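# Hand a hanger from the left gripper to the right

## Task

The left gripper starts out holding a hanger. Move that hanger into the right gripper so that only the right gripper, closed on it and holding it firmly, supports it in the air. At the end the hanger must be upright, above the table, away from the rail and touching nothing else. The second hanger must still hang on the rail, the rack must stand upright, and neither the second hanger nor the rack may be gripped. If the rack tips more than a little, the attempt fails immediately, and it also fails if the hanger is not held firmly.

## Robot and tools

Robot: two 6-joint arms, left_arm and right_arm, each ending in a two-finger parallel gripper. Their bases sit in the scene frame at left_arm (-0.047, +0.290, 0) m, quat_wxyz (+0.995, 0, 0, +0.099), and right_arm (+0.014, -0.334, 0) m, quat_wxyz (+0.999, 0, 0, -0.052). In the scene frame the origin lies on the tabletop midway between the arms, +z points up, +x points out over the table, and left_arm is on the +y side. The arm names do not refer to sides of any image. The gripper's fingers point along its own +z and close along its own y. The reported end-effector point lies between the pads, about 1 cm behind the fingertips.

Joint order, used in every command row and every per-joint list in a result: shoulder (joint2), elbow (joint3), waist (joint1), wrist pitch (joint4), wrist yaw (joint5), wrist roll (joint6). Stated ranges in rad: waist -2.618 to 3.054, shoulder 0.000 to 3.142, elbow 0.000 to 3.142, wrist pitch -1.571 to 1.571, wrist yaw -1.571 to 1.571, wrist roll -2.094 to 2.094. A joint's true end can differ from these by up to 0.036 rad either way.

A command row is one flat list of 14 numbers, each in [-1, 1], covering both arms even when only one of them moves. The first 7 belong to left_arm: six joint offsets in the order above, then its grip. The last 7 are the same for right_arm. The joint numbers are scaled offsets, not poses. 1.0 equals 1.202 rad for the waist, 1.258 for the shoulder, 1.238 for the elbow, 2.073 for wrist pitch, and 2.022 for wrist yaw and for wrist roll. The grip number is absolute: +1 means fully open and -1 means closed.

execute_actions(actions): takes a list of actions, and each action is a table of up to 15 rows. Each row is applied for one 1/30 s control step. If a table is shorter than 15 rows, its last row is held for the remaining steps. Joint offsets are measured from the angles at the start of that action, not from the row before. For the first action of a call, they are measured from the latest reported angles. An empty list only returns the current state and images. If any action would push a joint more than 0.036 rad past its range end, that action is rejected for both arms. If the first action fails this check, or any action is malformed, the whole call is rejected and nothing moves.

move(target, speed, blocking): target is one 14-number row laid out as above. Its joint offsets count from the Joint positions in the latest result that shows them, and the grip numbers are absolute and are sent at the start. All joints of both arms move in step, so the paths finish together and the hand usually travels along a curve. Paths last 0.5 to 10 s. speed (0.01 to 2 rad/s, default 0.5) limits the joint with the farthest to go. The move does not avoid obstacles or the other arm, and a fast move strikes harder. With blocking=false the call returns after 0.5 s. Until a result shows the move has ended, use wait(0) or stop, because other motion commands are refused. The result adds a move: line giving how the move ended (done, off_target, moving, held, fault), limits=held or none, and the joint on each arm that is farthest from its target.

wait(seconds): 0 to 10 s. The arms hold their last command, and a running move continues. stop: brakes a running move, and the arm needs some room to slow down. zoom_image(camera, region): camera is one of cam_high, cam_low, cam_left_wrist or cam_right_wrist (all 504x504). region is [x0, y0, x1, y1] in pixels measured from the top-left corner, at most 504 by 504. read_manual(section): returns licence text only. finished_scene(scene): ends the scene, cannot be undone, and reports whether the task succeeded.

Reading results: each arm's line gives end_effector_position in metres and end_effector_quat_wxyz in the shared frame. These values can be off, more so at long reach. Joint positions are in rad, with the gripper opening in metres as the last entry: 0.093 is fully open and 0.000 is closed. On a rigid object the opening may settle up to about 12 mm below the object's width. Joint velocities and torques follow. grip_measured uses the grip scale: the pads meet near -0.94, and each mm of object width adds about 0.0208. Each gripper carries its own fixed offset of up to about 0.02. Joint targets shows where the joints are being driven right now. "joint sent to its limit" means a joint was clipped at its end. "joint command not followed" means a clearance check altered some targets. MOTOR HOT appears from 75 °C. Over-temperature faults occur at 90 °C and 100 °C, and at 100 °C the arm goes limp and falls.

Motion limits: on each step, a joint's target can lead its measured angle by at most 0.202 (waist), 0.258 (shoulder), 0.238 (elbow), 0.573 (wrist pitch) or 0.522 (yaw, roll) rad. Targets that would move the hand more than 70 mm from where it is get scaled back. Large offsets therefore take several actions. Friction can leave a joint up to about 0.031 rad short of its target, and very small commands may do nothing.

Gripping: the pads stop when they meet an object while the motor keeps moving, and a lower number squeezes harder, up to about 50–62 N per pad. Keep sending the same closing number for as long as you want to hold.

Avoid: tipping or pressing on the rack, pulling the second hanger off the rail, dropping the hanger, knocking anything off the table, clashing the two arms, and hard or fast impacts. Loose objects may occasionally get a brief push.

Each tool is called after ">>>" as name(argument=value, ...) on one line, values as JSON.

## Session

>>> execute_actions(actions=[])

Scene clock: 0.00 s.
left_arm: end_effector_position=(+0.2798, -0.0141, +0.3827) grip_measured=-0.801 end_effector_quat_wxyz=(+0.586, +0.078, +0.805, -0.061) | right_arm: end_effector_position=(+0.3856, -0.3657, +0.3970) grip_measured=+0.996 end_effector_quat_wxyz=(+0.703, +0.031, +0.710, -0.026)
Joint names: [shoulder, elbow, waist, wrist pitch, wrist yaw, wrist roll]
Joint positions: left_arm=[ 1.561  1.678 -1.212 -0.556 -0.764 -0.322  0.007] | right_arm=[ 1.034  1.03   0.016 -0.005 -0.008  0.007  0.093]
Joint velocities: left_arm=[-0.007 -0.007 -0.022 -0.081 -0.081 -0.051  0.   ] | right_arm=[-0.007 -0.007  0.007 -0.007  0.007 -0.022  0.   ]
Joint torques (N m, as the arm reports them, + toward a larger angle): no reading
Motor temperatures (°C, as the motors report them): left_arm=[30 27 28 31 29 28] | right_arm=[28 27 28 31 28 28]
Joint targets: left_arm=[1.561 1.678 -1.212 -0.548 -0.764 -0.322] | right_arm=[1.034 1.030 0.016 -0.005 -0.008 0.007]

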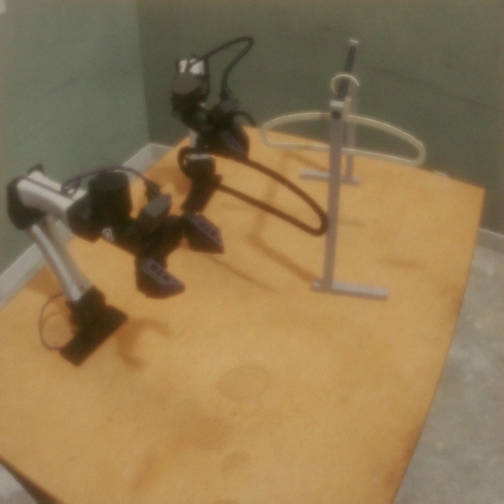

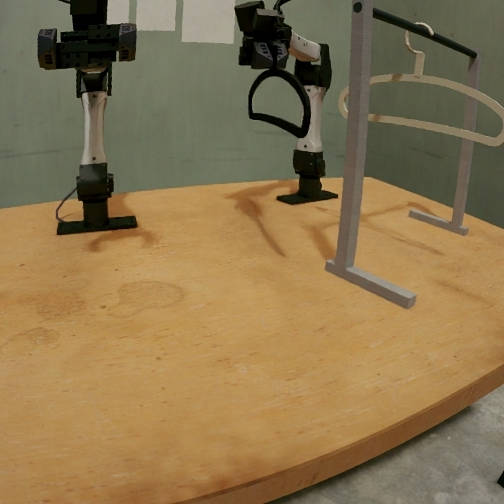

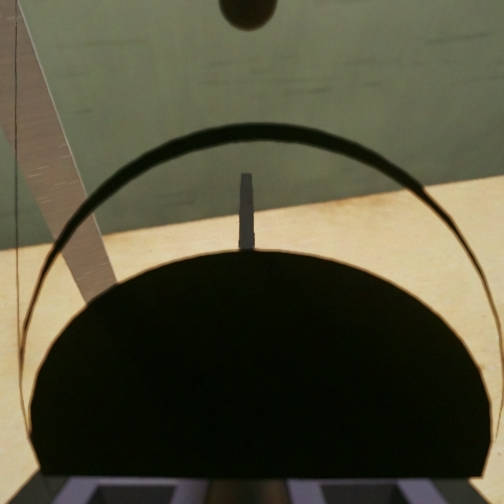

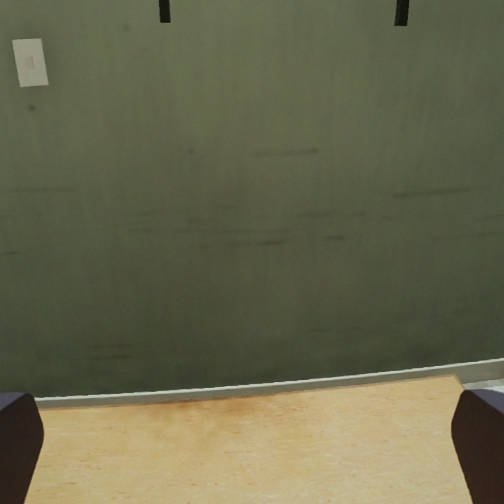

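>>> move(target=[-0.397,-0.523,0.245,0.090,0.775,0.323,-0.88,-0.06,0.327,0.839,-0.562,-0.259,-0.214,1], speed=0.7)

>>> zoom_image(camera="cam_low", region=[120, 0, 360, 200])

Scene clock: 11.50 s.
left_arm: end_effector_position=(+0.1096, -0.0105, +0.3111) grip_measured=-0.868 end_effector_quat_wxyz=(+0.413, +0.570, +0.573, -0.418) | right_arm: end_effector_position=(+0.0897, -0.0990, +0.3430) grip_measured=+0.996 end_effector_quat_wxyz=(-0.323, +0.628, -0.629, -0.325)
Joint names: [shoulder, elbow, waist, wrist pitch, wrist yaw, wrist roll]
Joint positions: left_arm=[ 1.083  1.037 -0.928 -0.408  0.791  0.325  0.004] | right_arm=[ 0.976  1.412  1.017 -1.168 -0.524 -0.419  0.093]
Joint velocities: left_arm=[-0.002 -0.002 -0.002  0.007  0.022 -0.037  0.   ] | right_arm=[-0.007 -0.002  0.002 -0.007 -0.066  0.022 -0.   ]
Joint torques (N m, as the arm reports them, + toward a larger angle): left_arm=[-5.13  7.28  0.63  2.41  0.32  0.12] | right_arm=[-2.2   9.62  0.81  2.03 -0.19 -0.14]
Motor temperatures (°C, as the motors report them): left_arm=[31 28 28 35 29 28] | right_arm=[28 29 28 35 28 28]
Joint targets: left_arm=[1.061 1.030 -0.918 -0.369 0.803 0.332] | right_arm=[0.959 1.434 1.025 -1.170 -0.532 -0.426]
move: off_target (left_arm, right_arm); limits=none; left_arm: farthest joint: the wrist pitch, 0.038 radians from its target (0.191 radians at the start); right_arm: farthest joint: the elbow, 0.022 radians from its target (0.405 radians at the start)

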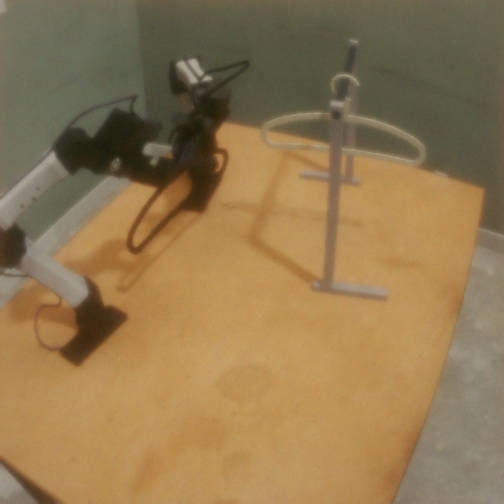

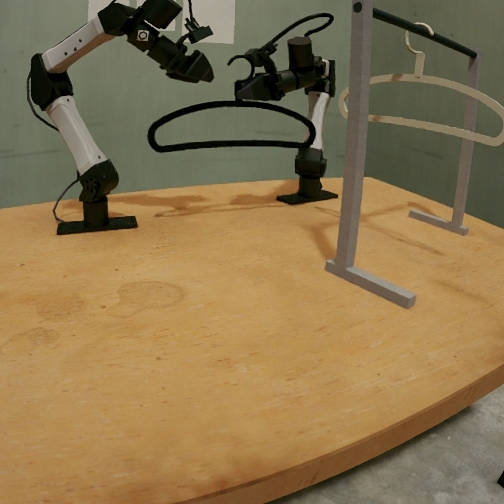

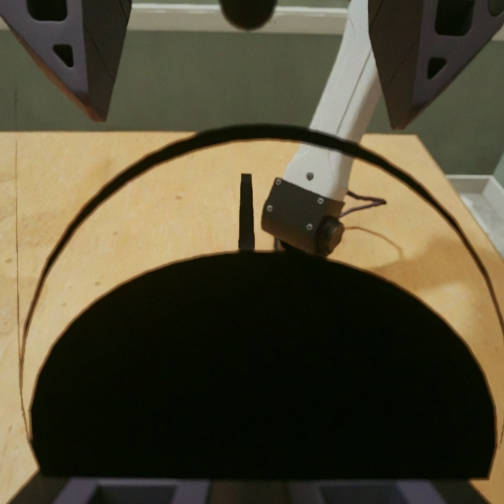

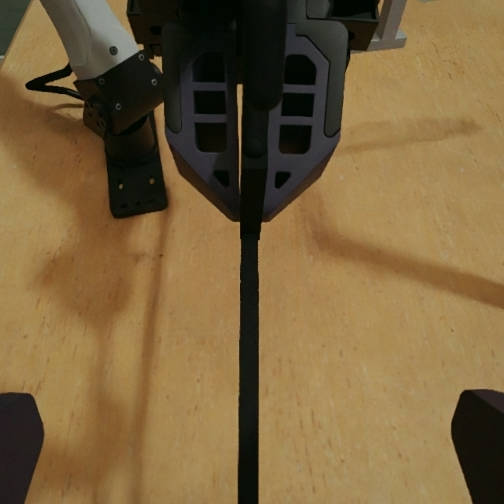

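Region (120, 0, 360, 200) of cam_low's 504x504 image, scaled by 2.100, with more detail than that image has.

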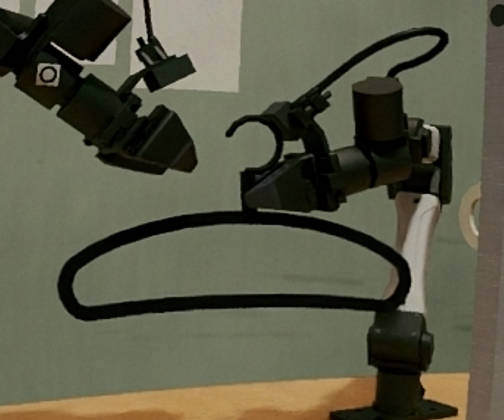

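>>> move(target=[0,0,0,0.015,0,0,-0.88,-0.132,-0.322,0.022,0.128,0.01,0.011,0.3], speed=0.35)

>>> zoom_image(camera="cam_low", region=[120, 0, 360, 200])

Scene clock: 15.67 s.
left_arm: end_effector_position=(+0.1093, -0.0101, +0.3099) grip_measured=-0.868 end_effector_quat_wxyz=(+0.411, +0.570, +0.575, -0.418) | right_arm: end_effector_position=(+0.0896, -0.0956, +0.2684) grip_measured=+0.302 end_effector_quat_wxyz=(-0.323, +0.627, -0.630, -0.325)
Joint names: [shoulder, elbow, waist, wrist pitch, wrist yaw, wrist roll]
Joint positions: left_arm=[ 1.083  1.037 -0.928 -0.414  0.79   0.325  0.004] | right_arm=[ 0.833  1.028  1.035 -0.921 -0.509 -0.403  0.06 ]
Joint velocities: left_arm=[ 0.002 -0.017  0.022 -0.022  0.022  0.007  0.001] | right_arm=[ 0.007  0.012  0.007  0.066 -0.022 -0.007 -0.   ]
Joint torques (N m, as the arm reports them, + toward a larger angle): left_arm=[-3.18  7.79 -0.16  2.4   0.17  0.07] | right_arm=[-2.29  7.06  0.89  2.21 -0.06 -0.01]
Motor temperatures (°C, as the motors report them): left_arm=[31 29 28 35 29 28] | right_arm=[28 29 29 35 28 28]
Joint targets: left_arm=[1.083 1.037 -0.928 -0.377 0.791 0.325] | right_arm=[0.810 1.014 1.043 -0.903 -0.503 -0.397]
move: off_target (left_arm, right_arm); limits=none; left_arm: farthest joint: the wrist pitch, 0.037 radians from its target (0.030 radians at the start); right_arm: farthest joint: the shoulder, 0.023 radians from its target (0.167 radians at the start)

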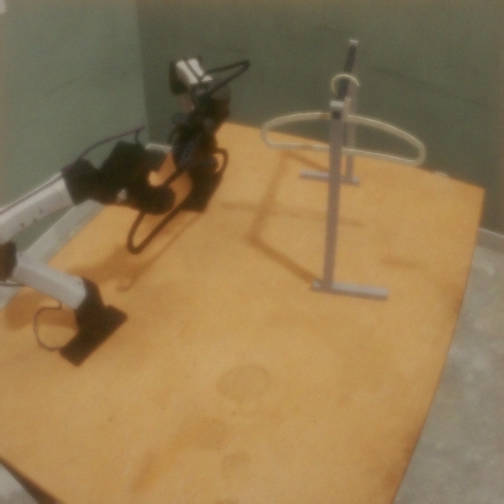

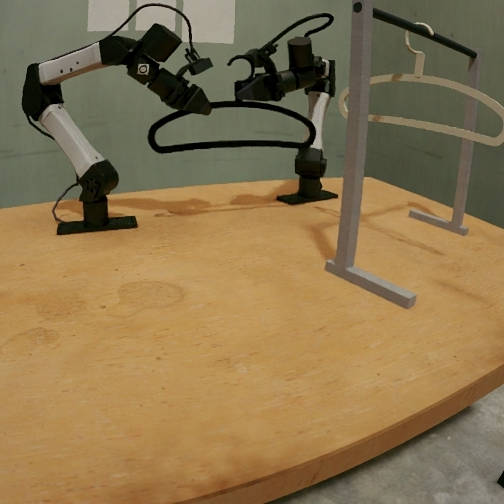

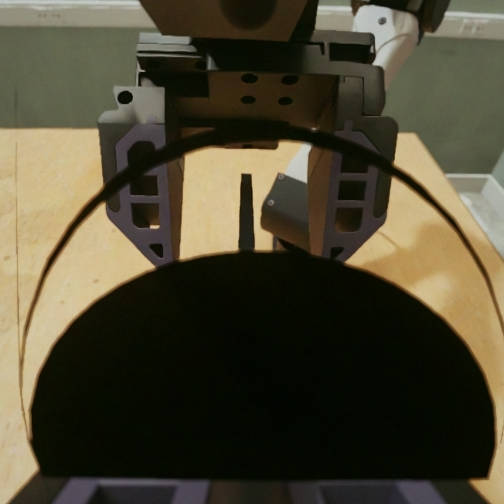

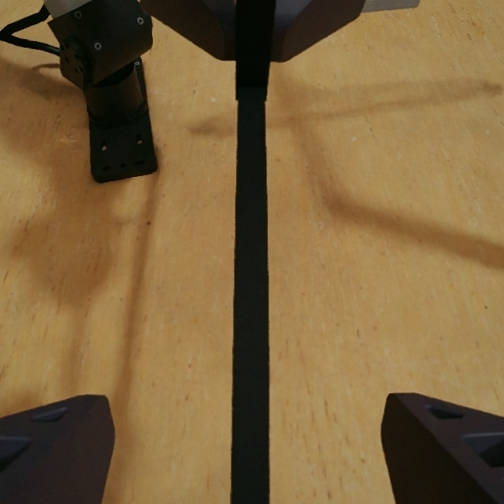

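Region (120, 0, 360, 200) of cam_low's 504x504 image, scaled by 2.100, with more detail than that image has.

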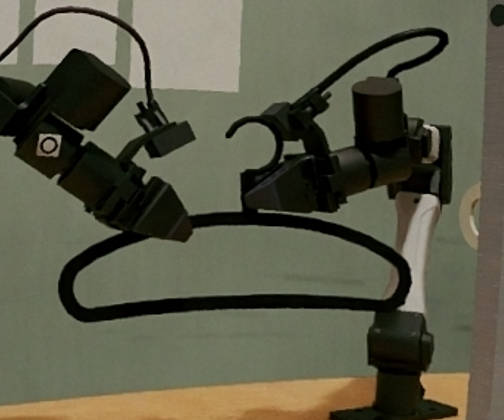

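Matches scene 1. Close, keeping wrist-pitch targets.

>>> execute_actions(actions=[[[0,0,0,0.015,0,0,-0.88,0,0,0,0.008,0,0,-0.6]],[[0,0,0,0.015,0,0,-0.88,0,0,0,0.012,0,0,-1]],[[0,0,0,0.015,0,0,-0.88,0,0,0,0.012,0,0,-1]]])

>>> zoom_image(camera="cam_low", region=[120, 0, 360, 200])

Scene clock: 18.10 s.
left_arm: end_effector_position=(+0.1093, -0.0101, +0.3100) grip_measured=-0.868 end_effector_quat_wxyz=(+0.412, +0.572, +0.574, -0.417) | right_arm: end_effector_position=(+0.0903, -0.0953, +0.2688) grip_measured=-0.973 end_effector_quat_wxyz=(-0.324, +0.624, -0.633, -0.326)
Joint names: [shoulder, elbow, waist, wrist pitch, wrist yaw, wrist roll]
Joint positions: left_arm=[ 1.083  1.037 -0.928 -0.414  0.79   0.33   0.004] | right_arm=[ 0.833  1.028  1.035 -0.917 -0.506 -0.393  0.   ]
Joint velocities: left_arm=[-0.007  0.002 -0.007 -0.037 -0.051  0.037  0.001] | right_arm=[-0.002  0.007  0.007  0.037 -0.095 -0.022  0.   ]
Joint torques (N m, as the arm reports them, + toward a larger angle): left_arm=[-3.16  7.79 -0.13  2.33  0.17  0.06] | right_arm=[-0.62  8.4   0.2   2.32 -0.16 -0.05]
Motor temperatures (°C, as the motors report them): left_arm=[31 29 28 36 29 28] | right_arm=[28 29 29 35 28 28]
Joint targets: left_arm=[1.083 1.037 -0.928 -0.383 0.790 0.329] | right_arm=[0.833 1.028 1.035 -0.892 -0.506 -0.396]

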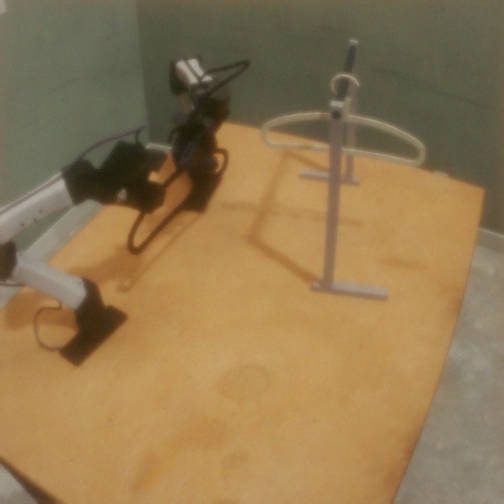

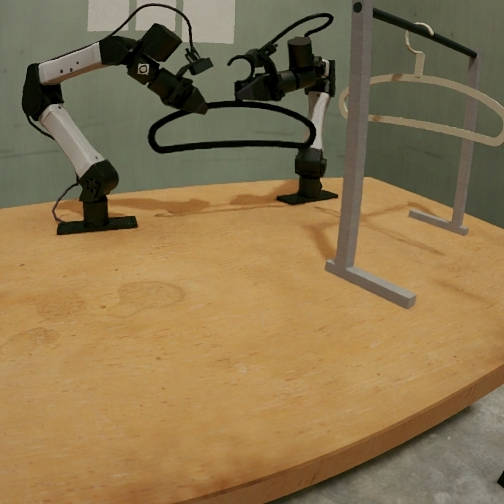

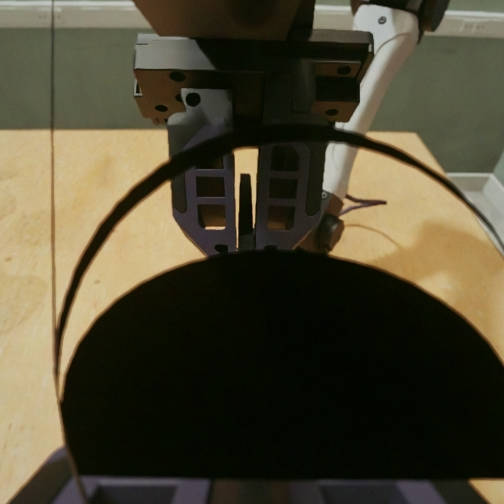

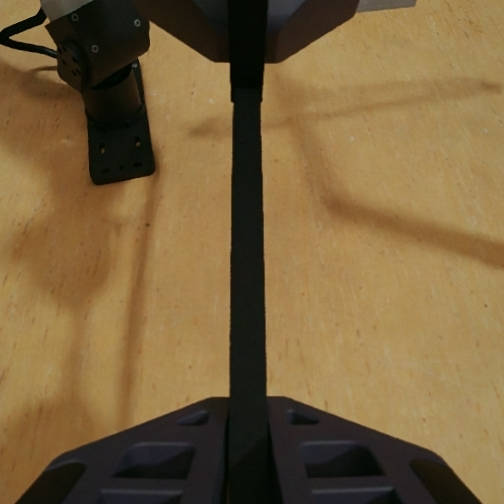

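Region (120, 0, 360, 200) of cam_low's 504x504 image, scaled by 2.100, with more detail than that image has.

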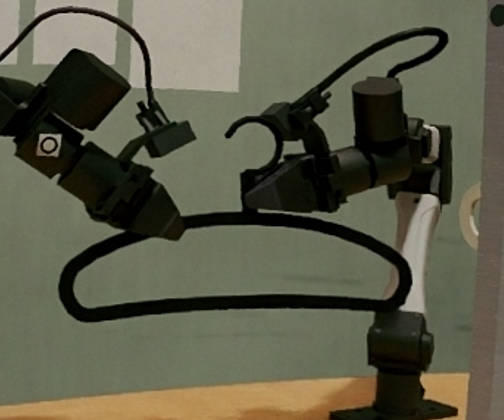

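>>> execute_actions(actions=[[[0,0,0,0.015,0,0,0.9,0,0,0,0.015,0,0,-1]],[[0,0,0,0.015,0,0,0.9,0,0,0,0.015,0,0,-1]]])

>>> move(target=[-0.48,0,0.27,-0.1,0,0,0.9,0,0,0,0.015,0,0,-1], speed=0.4)

Scene clock: 20.30 s.
left_arm: end_effector_position=(+0.1105, -0.0111, +0.3132) grip_measured=+0.898 end_effector_quat_wxyz=(+0.420, +0.572, +0.568, -0.417) | right_arm: end_effector_position=(+0.0912, -0.0955, +0.2686) grip_measured=-0.973 end_effector_quat_wxyz=(-0.324, +0.623, -0.634, -0.324)
Joint names: [shoulder, elbow, waist, wrist pitch, wrist yaw, wrist roll]
Joint positions: left_arm=[ 1.083  1.037 -0.928 -0.395  0.79   0.33   0.088] | right_arm=[ 0.833  1.028  1.035 -0.917 -0.501 -0.393  0.   ]
Joint velocities: left_arm=[-0.002  0.017  0.022  0.007 -0.007 -0.022 -0.   ] | right_arm=[ 0.002 -0.002  0.007  0.037 -0.007  0.081  0.   ]
Joint torques (N m, as the arm reports them, + toward a larger angle): left_arm=[-3.17  7.8  -0.14  2.24  0.16  0.07] | right_arm=[-0.7   8.36  0.24  2.39 -0.16 -0.07]
Motor temperatures (°C, as the motors report them): left_arm=[31 29 28 36 29 28] | right_arm=[28 29 29 36 28 28]
Joint targets: left_arm=[1.083 1.037 -0.928 -0.373 0.790 0.330] | right_arm=[0.833 1.028 1.035 -0.886 -0.503 -0.393]

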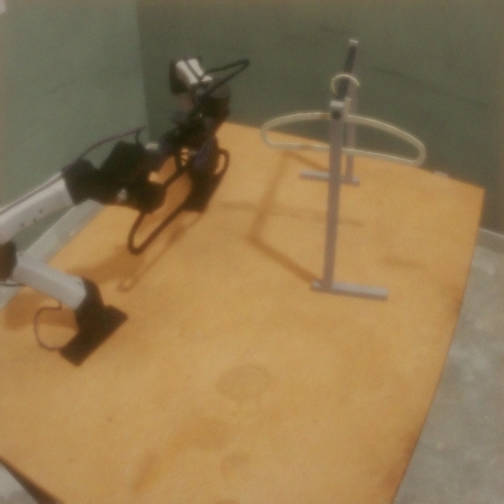

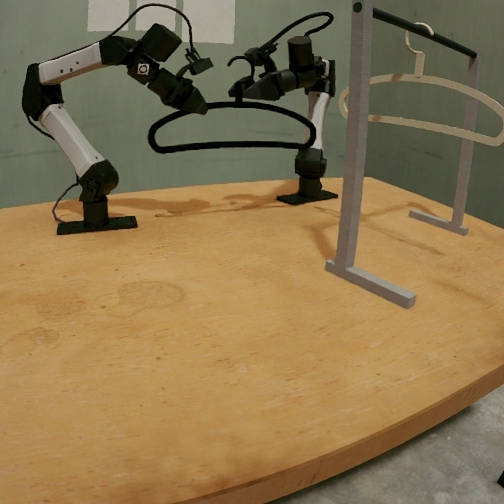

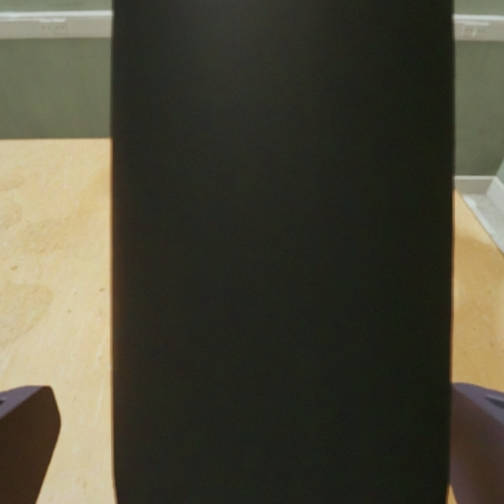

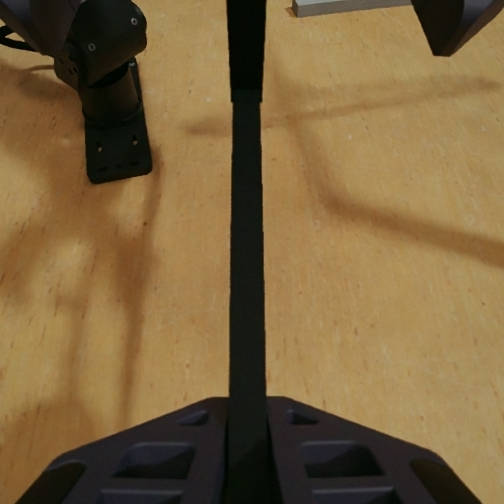

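Scene clock: 22.43 s.
left_arm: end_effector_position=(+0.0489, +0.1172, +0.4071) grip_measured=+0.898 end_effector_quat_wxyz=(+0.624, +0.491, +0.526, -0.306) | right_arm: end_effector_position=(+0.0909, -0.0965, +0.2672) grip_measured=-0.973 end_effector_quat_wxyz=(-0.322, +0.623, -0.636, -0.322)
Joint names: [shoulder, elbow, waist, wrist pitch, wrist yaw, wrist roll]
Joint positions: left_arm=[ 0.489  1.037 -0.613 -0.597  0.79   0.33   0.088] | right_arm=[ 0.833  1.028  1.035 -0.925 -0.498 -0.393  0.   ]
Joint velocities: left_arm=[ 0.012 -0.007 -0.022  0.022 -0.066 -0.022 -0.   ] | right_arm=[-0.012 -0.002  0.007  0.037  0.037  0.007  0.   ]
Joint torques (N m, as the arm reports them, + toward a larger angle): left_arm=[ 1.87  6.09  0.63  2.03 -0.04  0.05] | right_arm=[-0.61  8.35  0.21  2.43 -0.16 -0.08]
Motor temperatures (°C, as the motors report them): left_arm=[31 29 28 36 29 28] | right_arm=[28 30 29 36 28 28]
Joint targets: left_arm=[0.480 1.037 -0.603 -0.602 0.790 0.330] | right_arm=[0.833 1.028 1.035 -0.886 -0.501 -0.393]
move: off_target (right_arm); limits=none; left_arm: farthest joint: the waist, 0.010 radians from its target (0.324 radians at the start); right_arm: farthest joint: the wrist pitch, 0.039 radians from its target (0.031 radians at the start)

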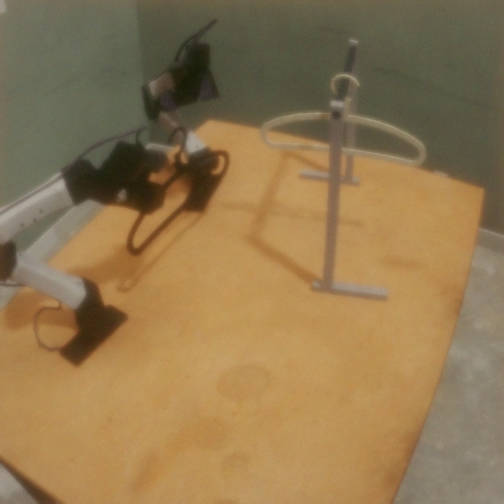

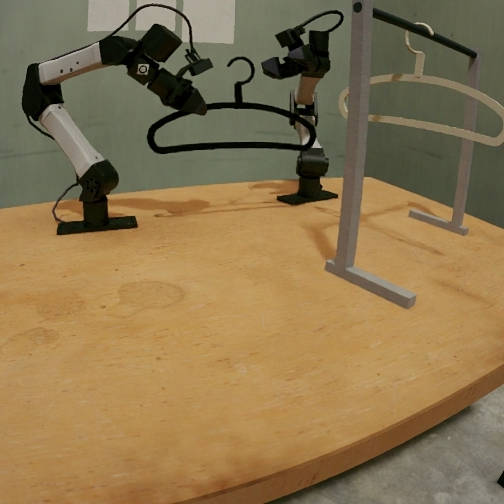

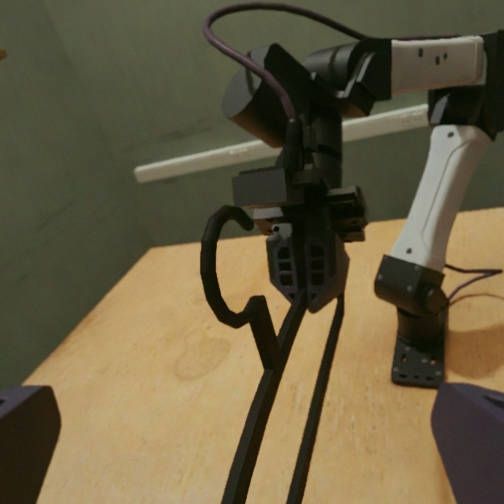

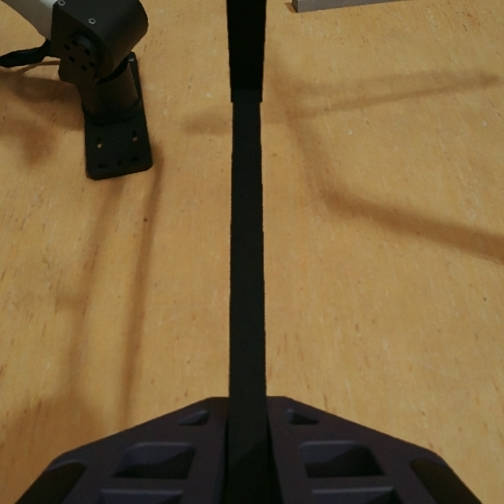

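>>> finished_scene(scene=2)

The scene is finished: the task was done.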